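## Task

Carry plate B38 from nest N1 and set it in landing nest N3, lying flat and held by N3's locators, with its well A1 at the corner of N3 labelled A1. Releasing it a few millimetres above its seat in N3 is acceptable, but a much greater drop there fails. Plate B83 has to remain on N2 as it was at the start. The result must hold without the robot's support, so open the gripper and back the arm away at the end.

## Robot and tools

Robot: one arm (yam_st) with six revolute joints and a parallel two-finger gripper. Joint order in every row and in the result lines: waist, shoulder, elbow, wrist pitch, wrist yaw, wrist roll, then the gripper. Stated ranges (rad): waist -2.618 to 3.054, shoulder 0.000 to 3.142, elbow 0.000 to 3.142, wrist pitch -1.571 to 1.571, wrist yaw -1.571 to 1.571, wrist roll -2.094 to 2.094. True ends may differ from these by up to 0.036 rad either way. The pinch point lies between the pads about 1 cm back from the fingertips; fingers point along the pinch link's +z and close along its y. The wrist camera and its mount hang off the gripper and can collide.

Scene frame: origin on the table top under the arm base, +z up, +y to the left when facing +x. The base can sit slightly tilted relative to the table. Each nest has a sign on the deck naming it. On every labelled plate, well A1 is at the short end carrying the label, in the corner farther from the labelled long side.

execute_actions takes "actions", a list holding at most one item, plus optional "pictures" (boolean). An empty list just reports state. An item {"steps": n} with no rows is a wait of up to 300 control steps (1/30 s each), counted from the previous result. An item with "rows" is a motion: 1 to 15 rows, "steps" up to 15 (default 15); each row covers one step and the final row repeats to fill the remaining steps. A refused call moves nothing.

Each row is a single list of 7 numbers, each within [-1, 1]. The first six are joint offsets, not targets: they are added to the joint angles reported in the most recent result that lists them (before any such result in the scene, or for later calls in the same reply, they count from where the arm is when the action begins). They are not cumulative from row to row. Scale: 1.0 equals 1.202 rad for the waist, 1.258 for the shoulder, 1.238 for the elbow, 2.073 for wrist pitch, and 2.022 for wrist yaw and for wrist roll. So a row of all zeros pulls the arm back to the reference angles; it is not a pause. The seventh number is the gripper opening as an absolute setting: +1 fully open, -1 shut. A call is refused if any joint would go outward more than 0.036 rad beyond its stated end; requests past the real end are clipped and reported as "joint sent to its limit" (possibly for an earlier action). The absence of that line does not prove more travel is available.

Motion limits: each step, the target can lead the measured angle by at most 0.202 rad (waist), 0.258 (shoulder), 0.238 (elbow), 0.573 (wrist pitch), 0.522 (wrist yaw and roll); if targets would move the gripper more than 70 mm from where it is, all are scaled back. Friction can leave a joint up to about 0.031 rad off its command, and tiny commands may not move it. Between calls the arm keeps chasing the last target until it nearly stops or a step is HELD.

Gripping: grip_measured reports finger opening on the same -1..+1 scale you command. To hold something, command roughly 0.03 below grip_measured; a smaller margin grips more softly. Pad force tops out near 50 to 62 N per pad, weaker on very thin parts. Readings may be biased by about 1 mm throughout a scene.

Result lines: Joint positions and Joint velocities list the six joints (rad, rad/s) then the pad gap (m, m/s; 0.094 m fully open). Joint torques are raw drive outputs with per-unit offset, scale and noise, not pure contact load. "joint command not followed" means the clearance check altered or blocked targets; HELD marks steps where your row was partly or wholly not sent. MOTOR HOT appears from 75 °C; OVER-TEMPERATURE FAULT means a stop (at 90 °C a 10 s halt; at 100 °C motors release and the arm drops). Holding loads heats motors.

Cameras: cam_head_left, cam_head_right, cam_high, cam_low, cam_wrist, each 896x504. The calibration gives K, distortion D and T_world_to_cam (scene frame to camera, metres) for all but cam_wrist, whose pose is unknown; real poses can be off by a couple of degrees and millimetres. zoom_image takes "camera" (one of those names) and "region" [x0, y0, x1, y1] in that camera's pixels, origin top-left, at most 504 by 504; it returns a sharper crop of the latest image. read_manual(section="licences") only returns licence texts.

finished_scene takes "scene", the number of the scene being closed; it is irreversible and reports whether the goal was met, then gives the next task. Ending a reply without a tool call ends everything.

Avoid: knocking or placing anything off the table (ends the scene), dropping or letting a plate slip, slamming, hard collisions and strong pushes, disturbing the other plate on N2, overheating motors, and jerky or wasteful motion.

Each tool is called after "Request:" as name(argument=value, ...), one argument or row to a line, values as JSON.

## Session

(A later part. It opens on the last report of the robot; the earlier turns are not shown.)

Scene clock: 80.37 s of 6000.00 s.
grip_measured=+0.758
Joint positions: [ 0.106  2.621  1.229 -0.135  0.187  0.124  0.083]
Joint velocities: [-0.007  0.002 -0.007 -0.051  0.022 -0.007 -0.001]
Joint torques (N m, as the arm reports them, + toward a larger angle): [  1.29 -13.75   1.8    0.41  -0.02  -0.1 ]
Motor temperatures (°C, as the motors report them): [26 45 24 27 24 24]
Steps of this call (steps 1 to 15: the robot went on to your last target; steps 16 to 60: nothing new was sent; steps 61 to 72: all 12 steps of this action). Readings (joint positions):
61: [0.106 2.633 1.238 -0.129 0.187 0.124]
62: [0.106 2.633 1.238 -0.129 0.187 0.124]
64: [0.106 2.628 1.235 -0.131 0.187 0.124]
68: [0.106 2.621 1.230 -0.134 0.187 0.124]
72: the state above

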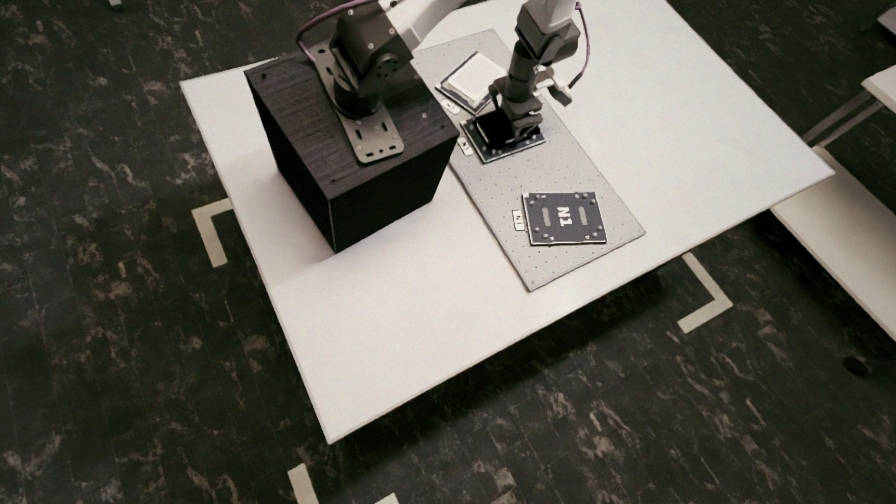

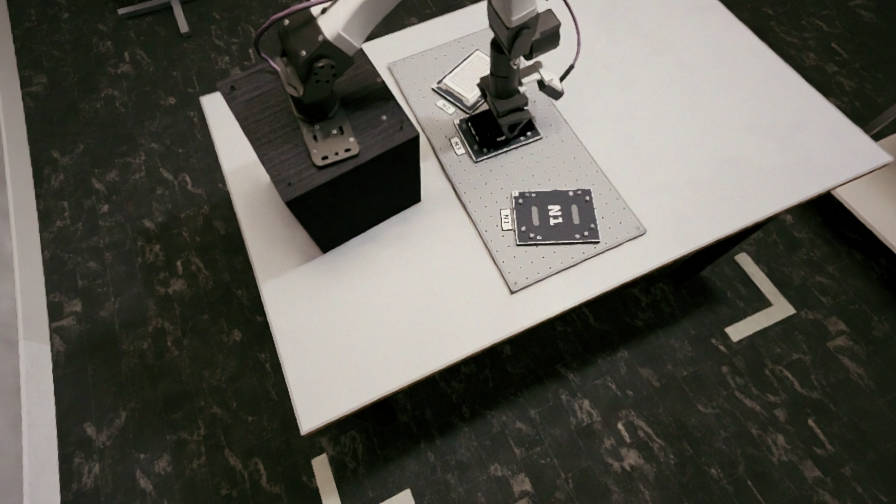

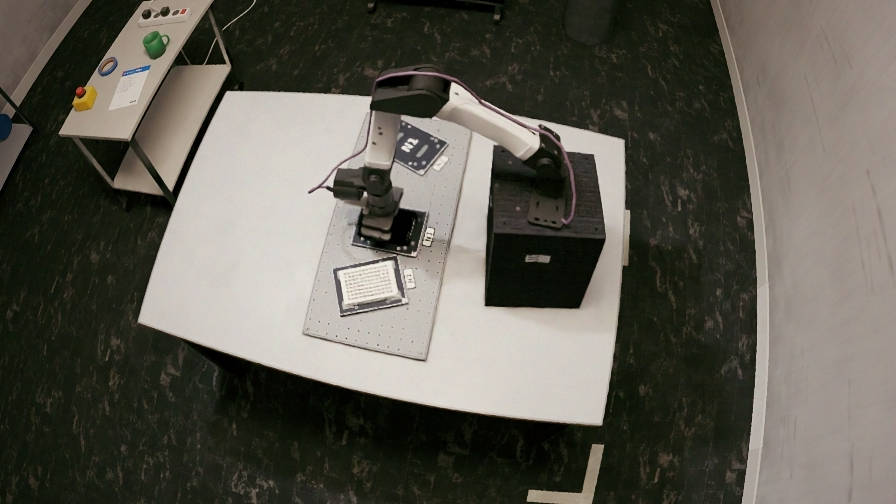

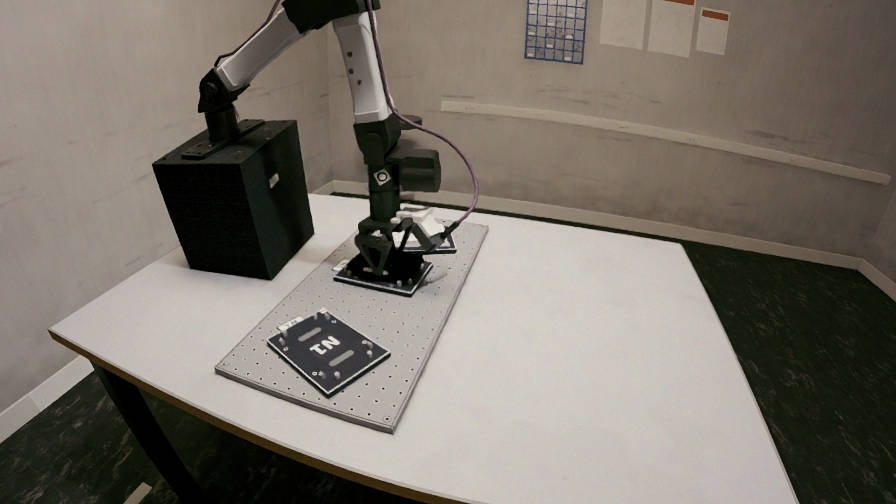

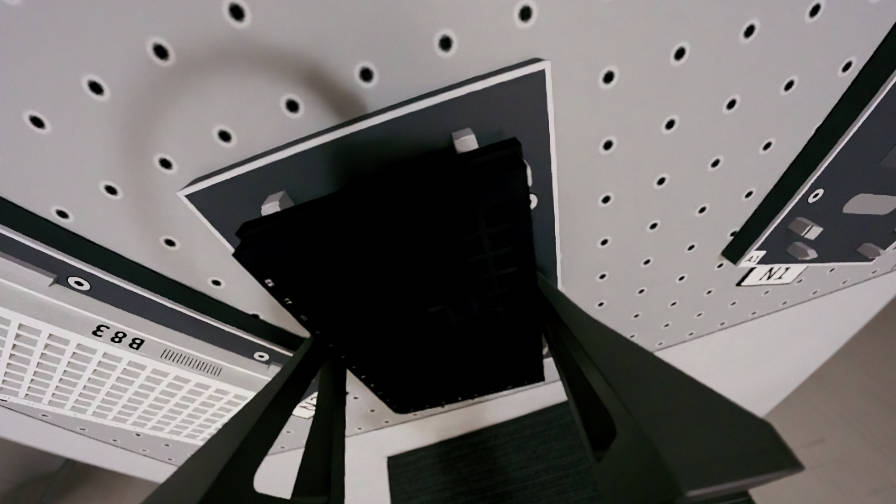

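Request:
execute_actions(
  actions=[
    {"rows":[[0,-0.02,-0.012,-0.002,0,0,0.725],[0,-0.022,-0.018,-0.004,0,0,0.725],[0,-0.024,-0.022,-0.005,0,0,0.725]],"steps":12},
  ],
)

Scene clock: 81.67 s of 6000.00 s.
grip_measured=+0.758
Joint positions: [ 0.106  2.621  1.229 -0.135  0.187  0.124  0.083]
Joint velocities: [ 0.022 -0.012  0.007 -0.037 -0.022 -0.037  0.001]
Joint torques (N m, as the arm reports them, + toward a larger angle): [  1.21 -14.27   1.16   0.42  -0.02  -0.09]
Motor temperatures (°C, as the motors report them): [26 45 24 27 24 24]
Steps of this call (steps 1 to 15: the robot went on to your last target; steps 16 to 27: nothing new was sent; steps 28 to 39: all 12 steps of this action). Readings (joint positions):
28: [0.106 2.621 1.229 -0.135 0.187 0.124]
29: [0.106 2.621 1.229 -0.135 0.187 0.124]
31: [0.106 2.621 1.229 -0.135 0.187 0.124]
35: [0.106 2.621 1.229 -0.135 0.187 0.124]
39: the state above

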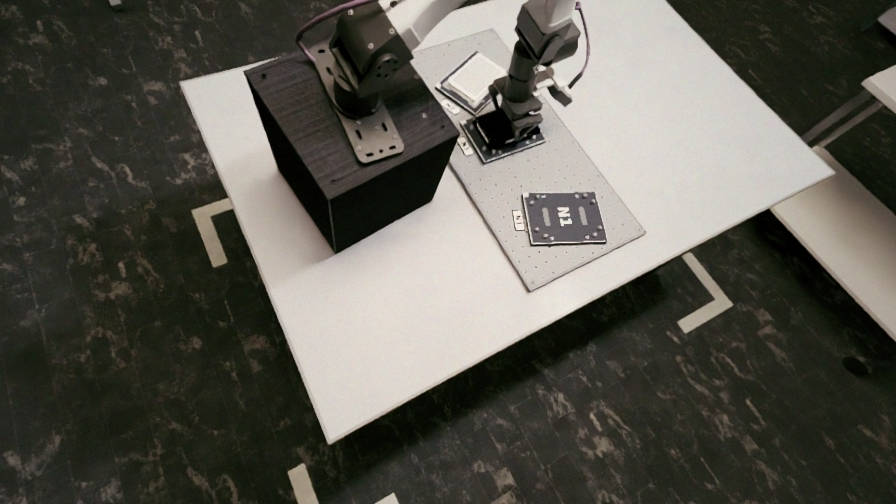

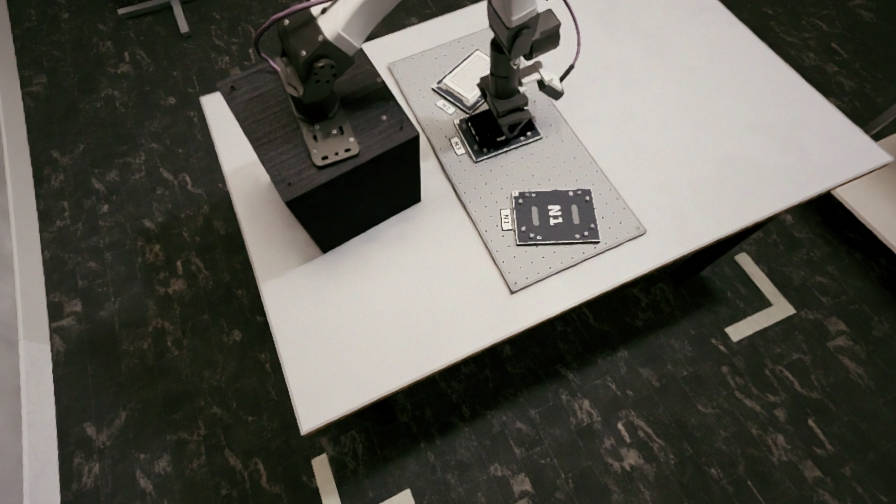

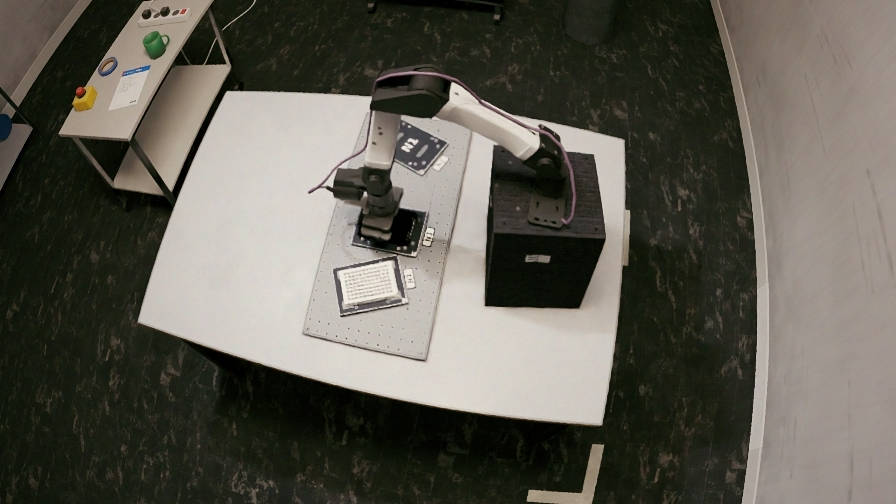

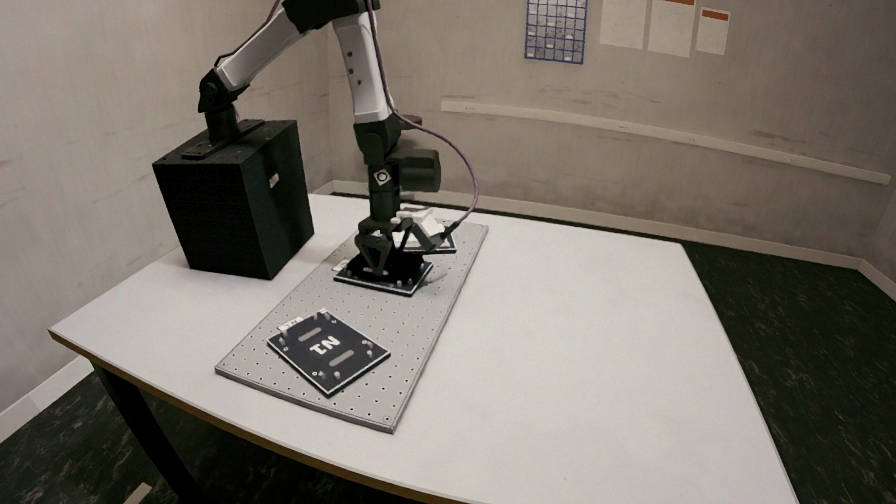

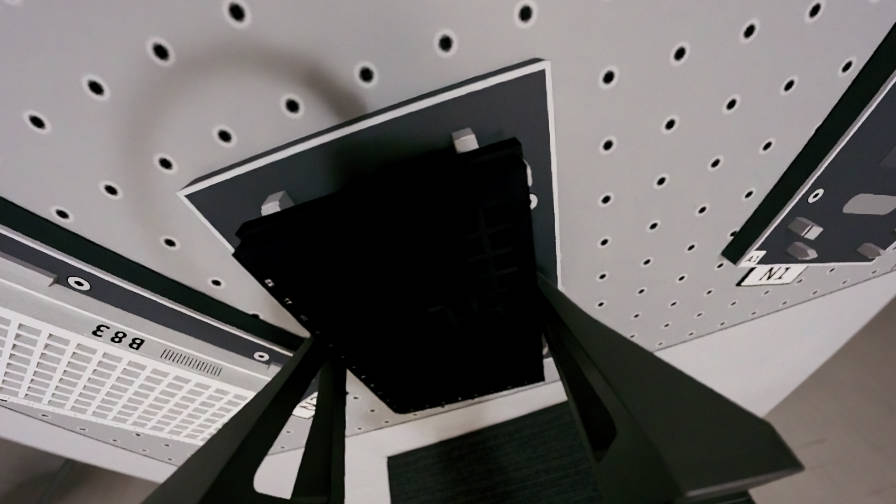

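Friction; larger commands.

Request:
execute_actions(
  actions=[
    {"rows":[[0,-0.022,-0.024,-0.006,0,0,0.725],[0,-0.024,-0.03,-0.009,0,0,0.725],[0,-0.026,-0.034,-0.011,0,0,0.725]],"steps":12},
  ],
)

Scene clock: 86.67 s of 6000.00 s.
grip_measured=+0.758
Joint positions: [ 0.106  2.611  1.211 -0.138  0.187  0.124  0.083]
Joint velocities: [-0.002  0.002 -0.002 -0.007 -0.007 -0.081  0.001]
Joint torques (N m, as the arm reports them, + toward a larger angle): [  1.23 -13.6    1.37   0.3   -0.02  -0.08]
Motor temperatures (°C, as the motors report them): [26 47 24 27 24 24]
Steps of this call (steps 1 to 15: the robot went on to your last target; steps 16 to 90: nothing new was sent; then 1.60 s passed at rest; steps 91 to 102: all 12 steps of this action). Readings (joint positions):
91: [0.106 2.621 1.228 -0.135 0.187 0.124]
92: [0.106 2.620 1.225 -0.135 0.187 0.124]
94: [0.106 2.614 1.214 -0.137 0.187 0.124]
98: [0.106 2.611 1.211 -0.137 0.187 0.124]
102: the state above

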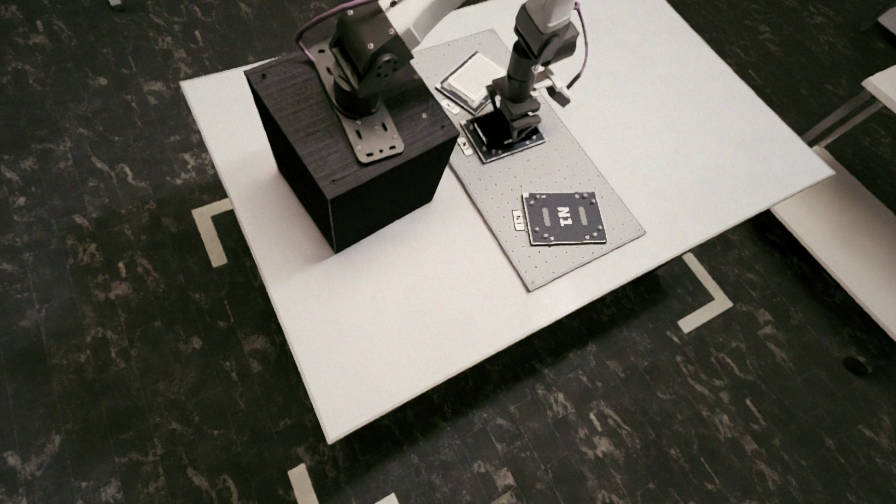

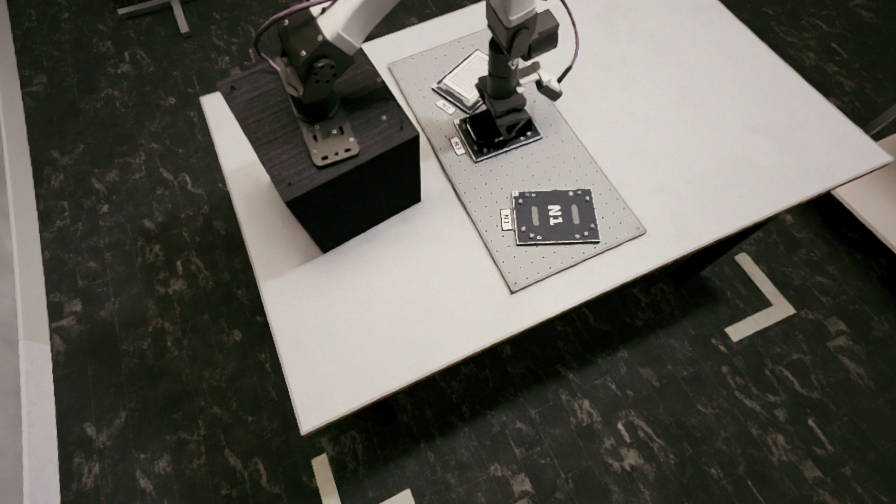

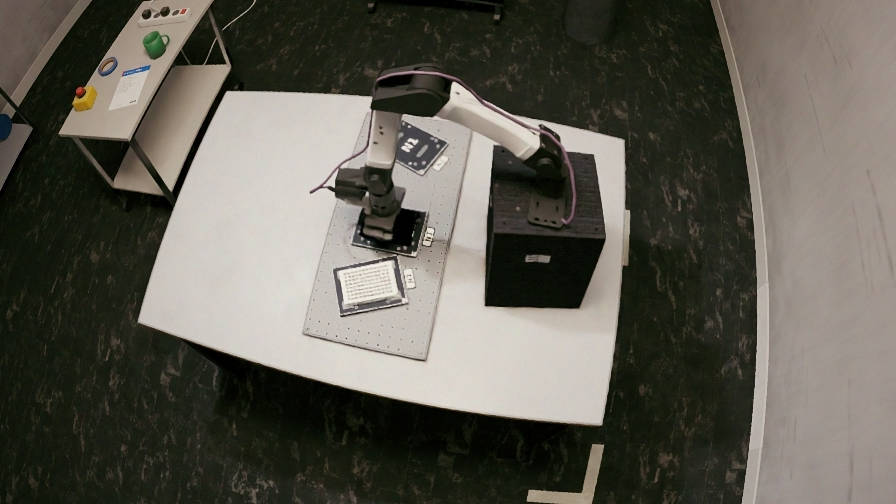

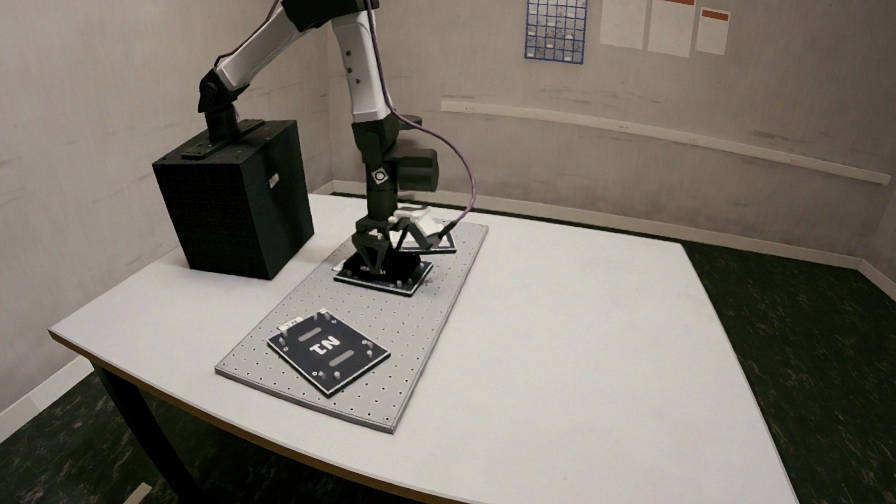

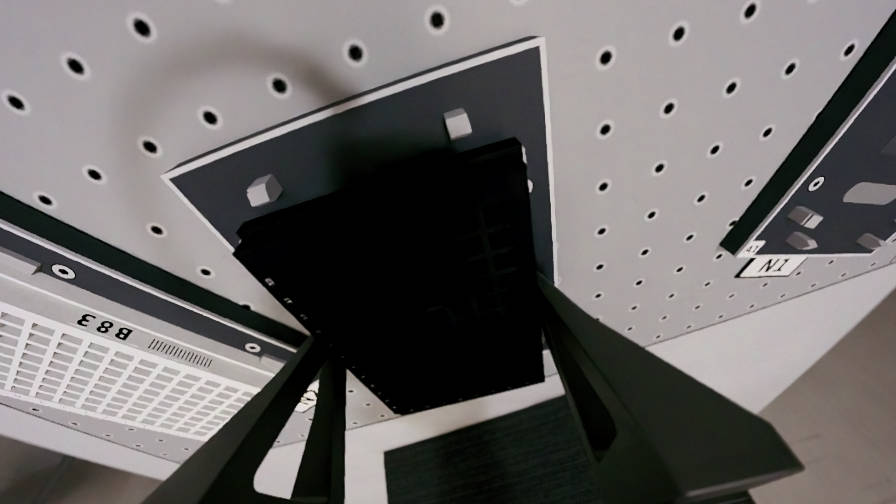

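Request:
execute_actions(
  actions=[
    {"rows":[[0.01,0.015,0.015,0,0,0,0.725],[0.016,0.025,0.025,0,0,-0.002,0.725],[0.02,0.032,0.032,0,0,-0.004,0.725]],"steps":12},
  ],
)

Scene clock: 90.33 s of 6000.00 s.
grip_measured=+0.758
Joint positions: [ 0.118  2.624  1.229 -0.142  0.198  0.123  0.083]
Joint velocities: [-0.017 -0.007  0.002  0.022 -0.022 -0.051 -0.   ]
Joint torques (N m, as the arm reports them, + toward a larger angle): [ 2.2  -9.79  4.78  0.57 -0.13 -0.16]
Motor temperatures (°C, as the motors report them): [26 47 23 26 24 24]
Steps of this call (steps 1 to 15: the robot went on to your last target; steps 16 to 90: nothing new was sent; then 0.27 s passed at rest; steps 91 to 102: all 12 steps of this action). Readings (joint positions):
91: [0.106 2.611 1.211 -0.137 0.187 0.124]
92: [0.108 2.612 1.213 -0.138 0.187 0.124]
94: [0.115 2.621 1.224 -0.138 0.188 0.123]
98: [0.118 2.624 1.229 -0.142 0.198 0.123]
102: the state above

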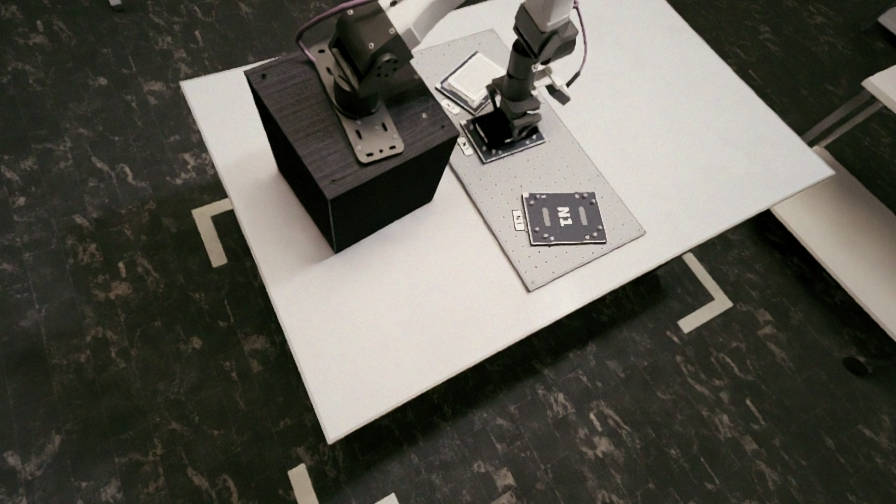

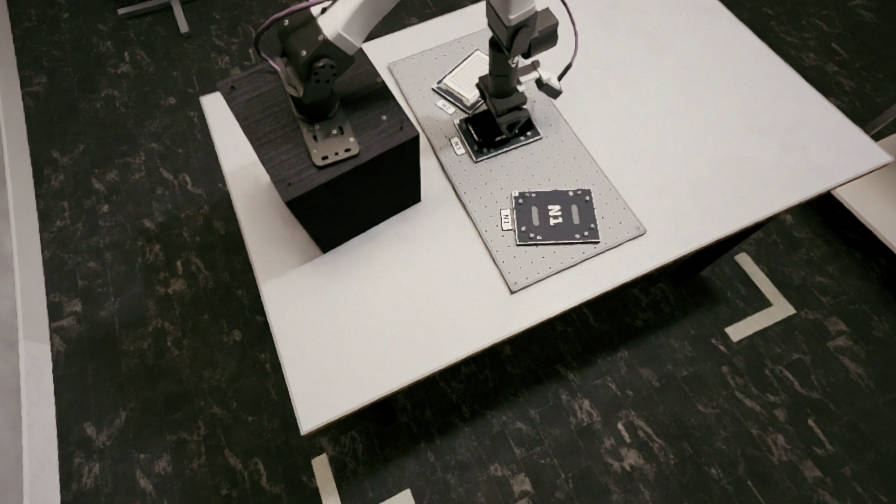

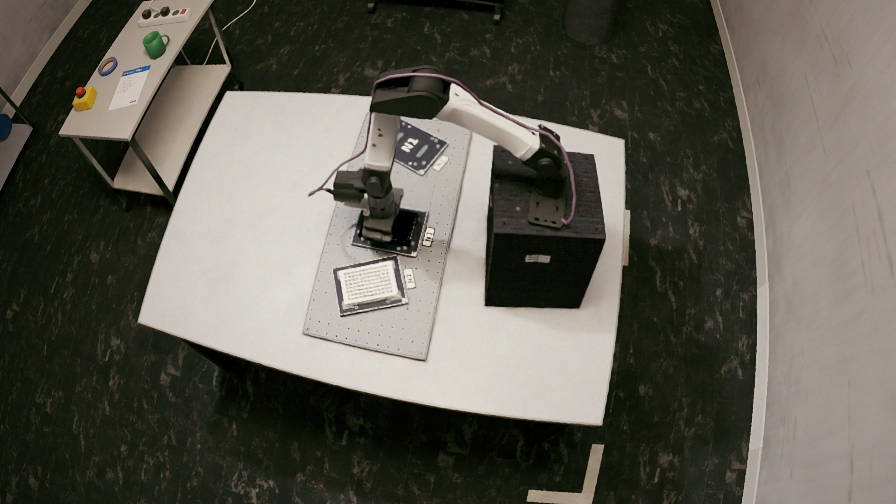

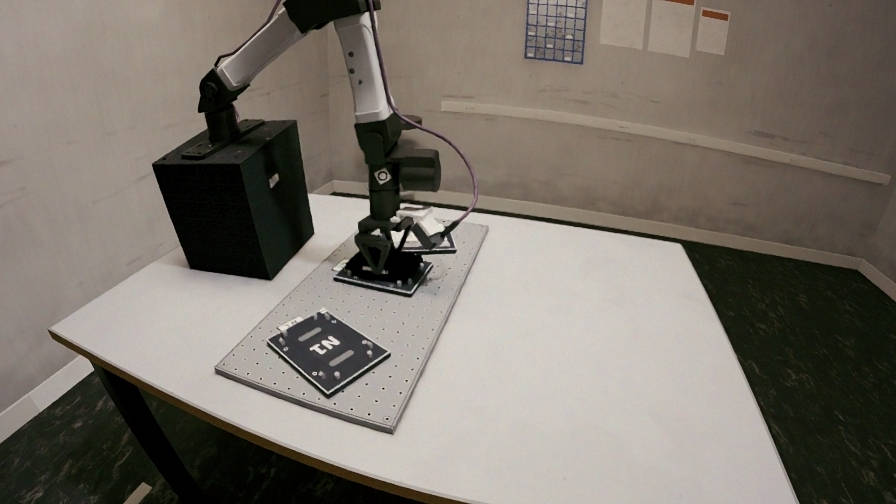

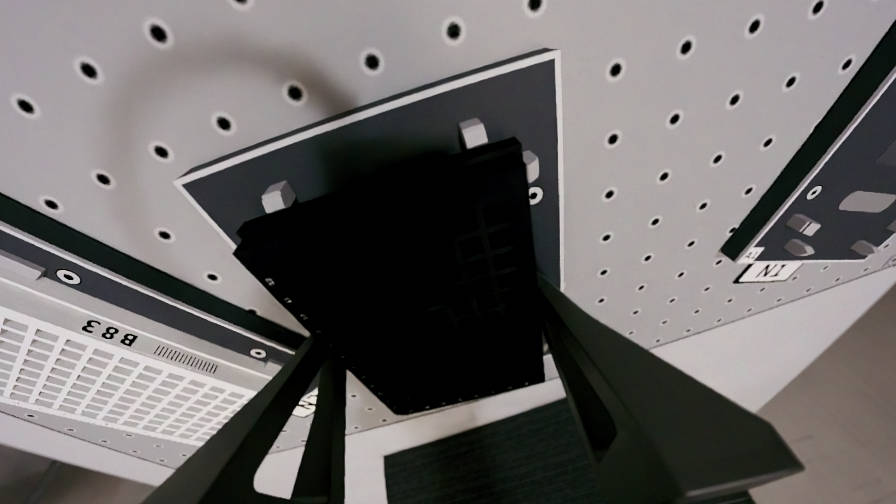

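Request:
execute_actions(
  actions=[
    {"rows":[[0.003,0.015,0.012,0.001,-0.003,0,0.725],[0.003,0.022,0.016,0.002,-0.003,0,0.725],[0.003,0.028,0.02,0.004,-0.003,0,0.725],[0.003,0.033,0.022,0.005,-0.003,0,0.725]],"steps":12},
  ],
)

Request:
zoom_image(
  camera="cam_low",
  region=[320, 220, 450, 310],
)

Scene clock: 91.90 s of 6000.00 s.
grip_measured=+0.758
Joint positions: [ 0.118  2.641  1.236 -0.136  0.205  0.123  0.083]
Joint velocities: [ 0.007  0.012  0.007 -0.051 -0.037  0.139  0.001]
Joint torques (N m, as the arm reports them, + toward a larger angle): [  1.48 -10.12   4.66   0.55  -0.18  -0.1 ]
Motor temperatures (°C, as the motors report them): [26 47 24 27 24 24]
Steps of this call (steps 1 to 15: the robot went on to your last target; steps 16 to 35: nothing new was sent; steps 36 to 47: all 12 steps of this action). Readings (joint positions):
36: [0.118 2.624 1.229 -0.142 0.198 0.123]
37: [0.118 2.624 1.229 -0.142 0.198 0.123]
39: [0.118 2.626 1.230 -0.142 0.198 0.123]
43: [0.118 2.638 1.236 -0.141 0.203 0.123]
47: the state above

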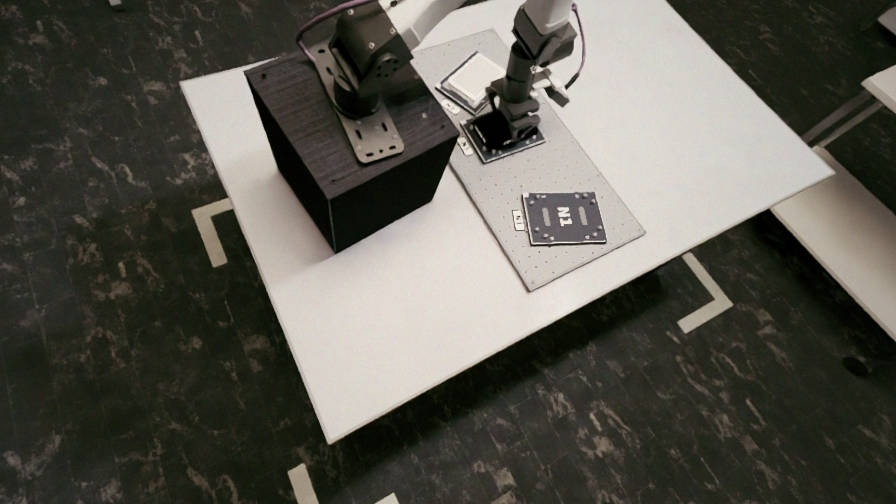

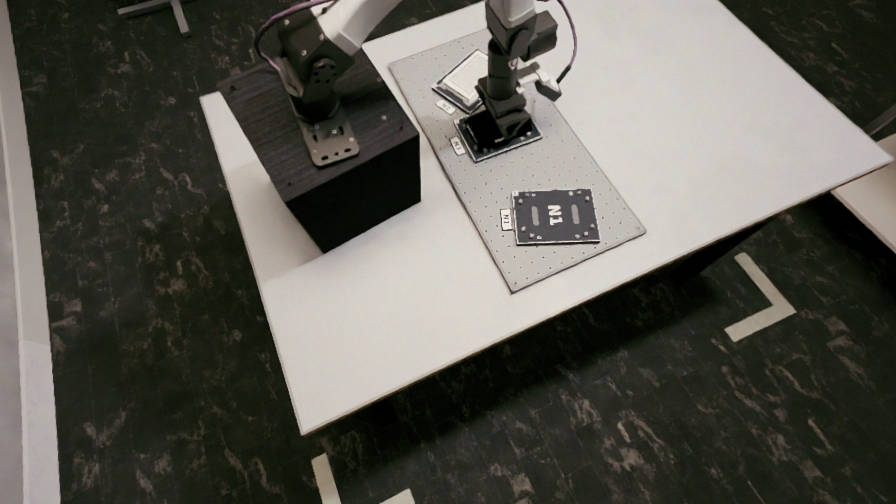

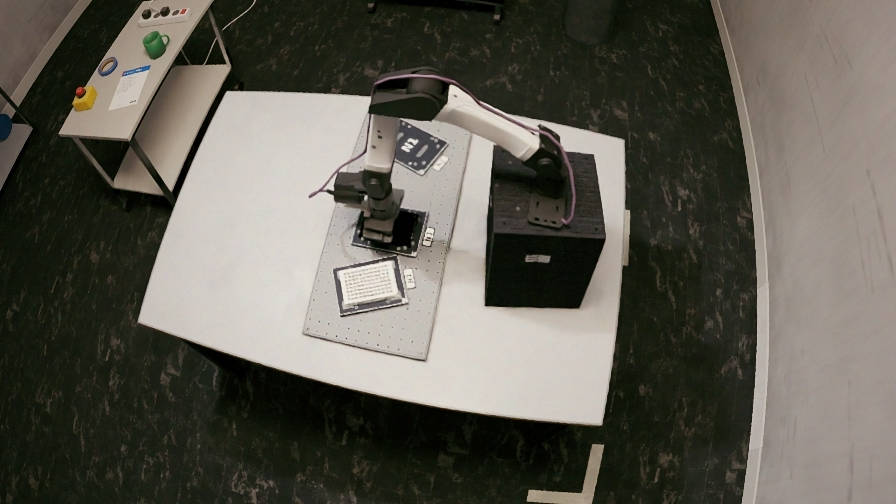

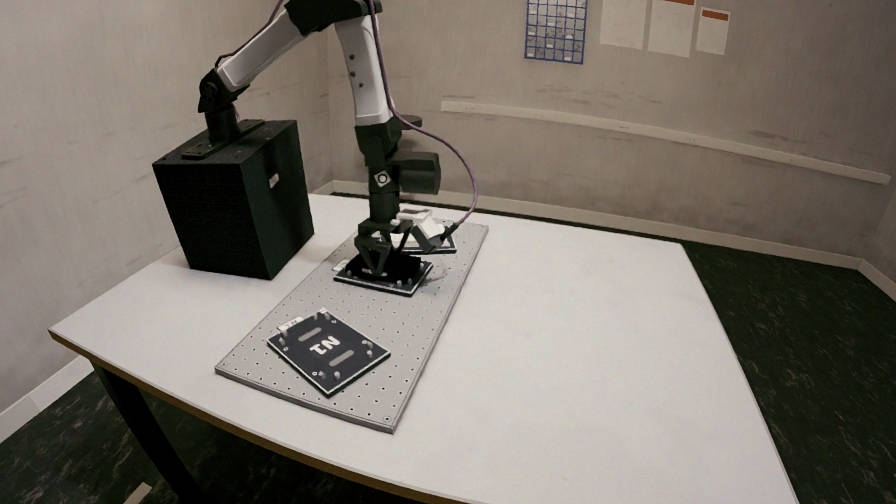

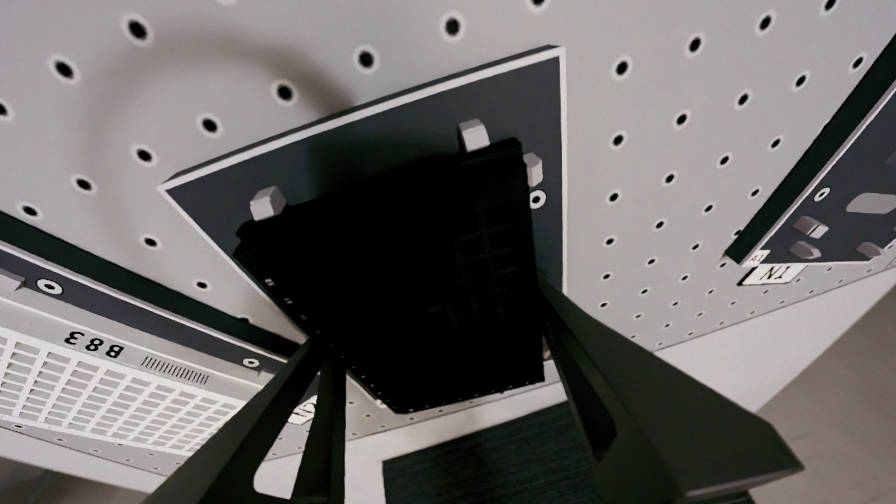

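Region (320, 220, 450, 310) of cam_low's 896x504 image, scaled by 3.877, with more detail than that image has; it fills the top 349 rows of this view, and the rest is white.

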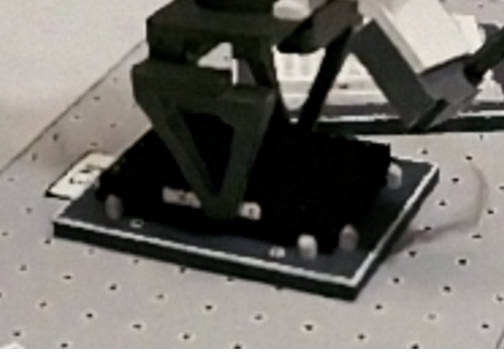

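Request:
execute_actions(
  actions=[
    {"rows":[[0,0.012,0.008,0.001,0,0,0.725],[0,0.018,0.012,0.002,0,0,0.725],[0,0.024,0.014,0.003,0,0,0.725]],"steps":10},
  ],
)

Request:
zoom_image(
  camera="cam_low",
  region=[320, 220, 450, 310],
)

Scene clock: 93.33 s of 6000.00 s.
grip_measured=+0.758
Joint positions: [ 0.118  2.641  1.236 -0.136  0.206  0.123  0.083]
Joint velocities: [-0.012 -0.002  0.012  0.022 -0.081  0.007 -0.   ]
Joint torques (N m, as the arm reports them, + toward a larger angle): [ 1.25 -9.65  4.45  0.57 -0.02 -0.09]
Motor temperatures (°C, as the motors report them): [26 47 24 27 24 24]
Steps of this call (steps 1 to 15: the robot went on to your last target; steps 16 to 33: nothing new was sent; steps 34 to 43: all 10 steps of this action). Readings (joint positions):
34: [0.118 2.641 1.236 -0.136 0.206 0.123]
35: [0.118 2.641 1.236 -0.136 0.206 0.123]
37: [0.118 2.641 1.236 -0.136 0.206 0.123]
41: [0.118 2.641 1.236 -0.136 0.206 0.123]
43: the state above

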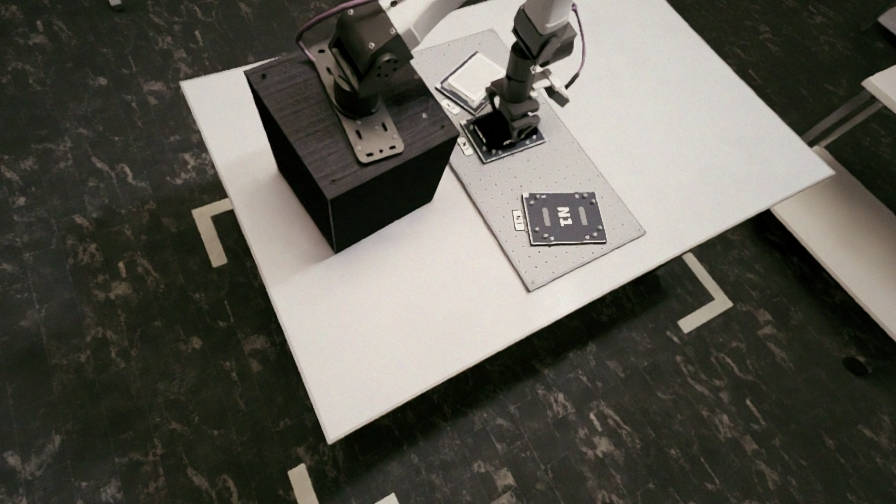

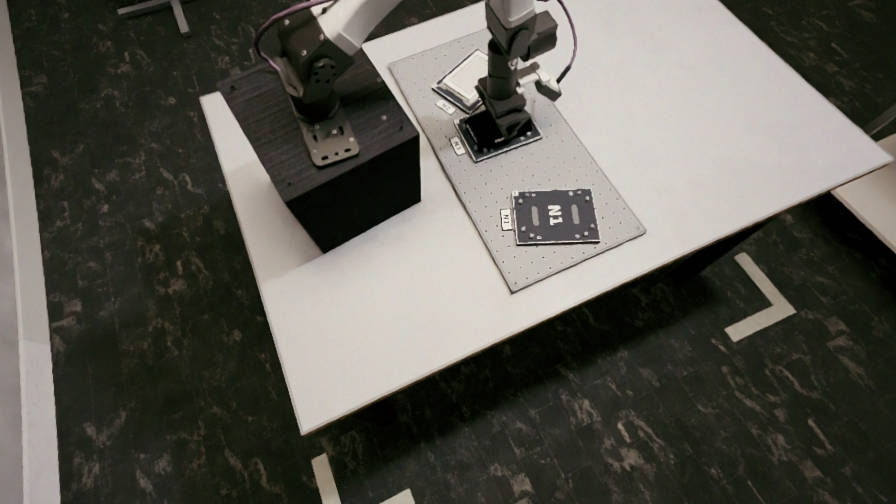

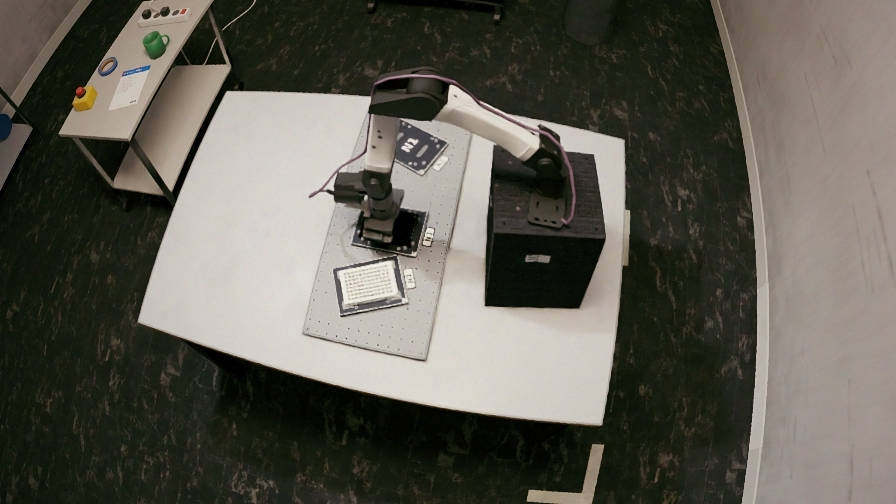

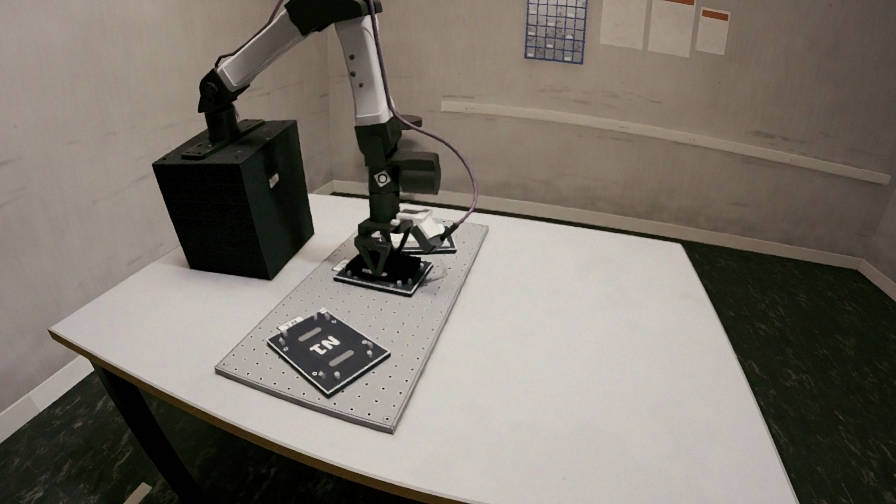

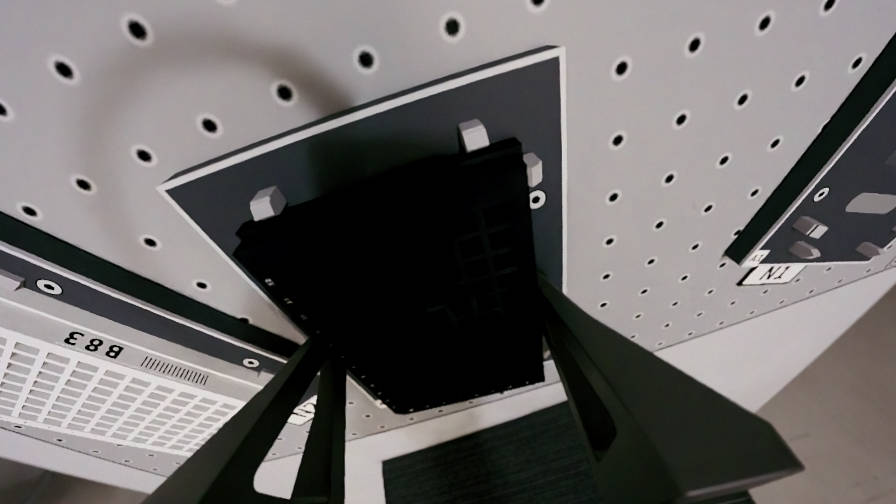

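Region (320, 220, 450, 310) of cam_low's 896x504 image, scaled by 3.877, with more detail than that image has; it fills the top 349 rows of this view, and the rest is white.

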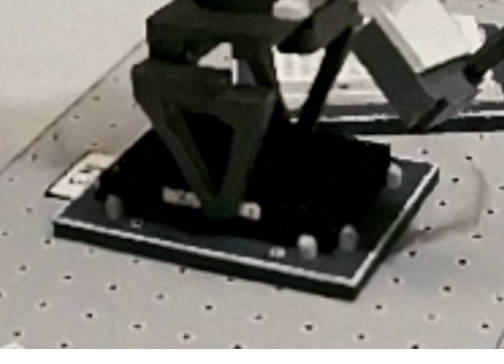

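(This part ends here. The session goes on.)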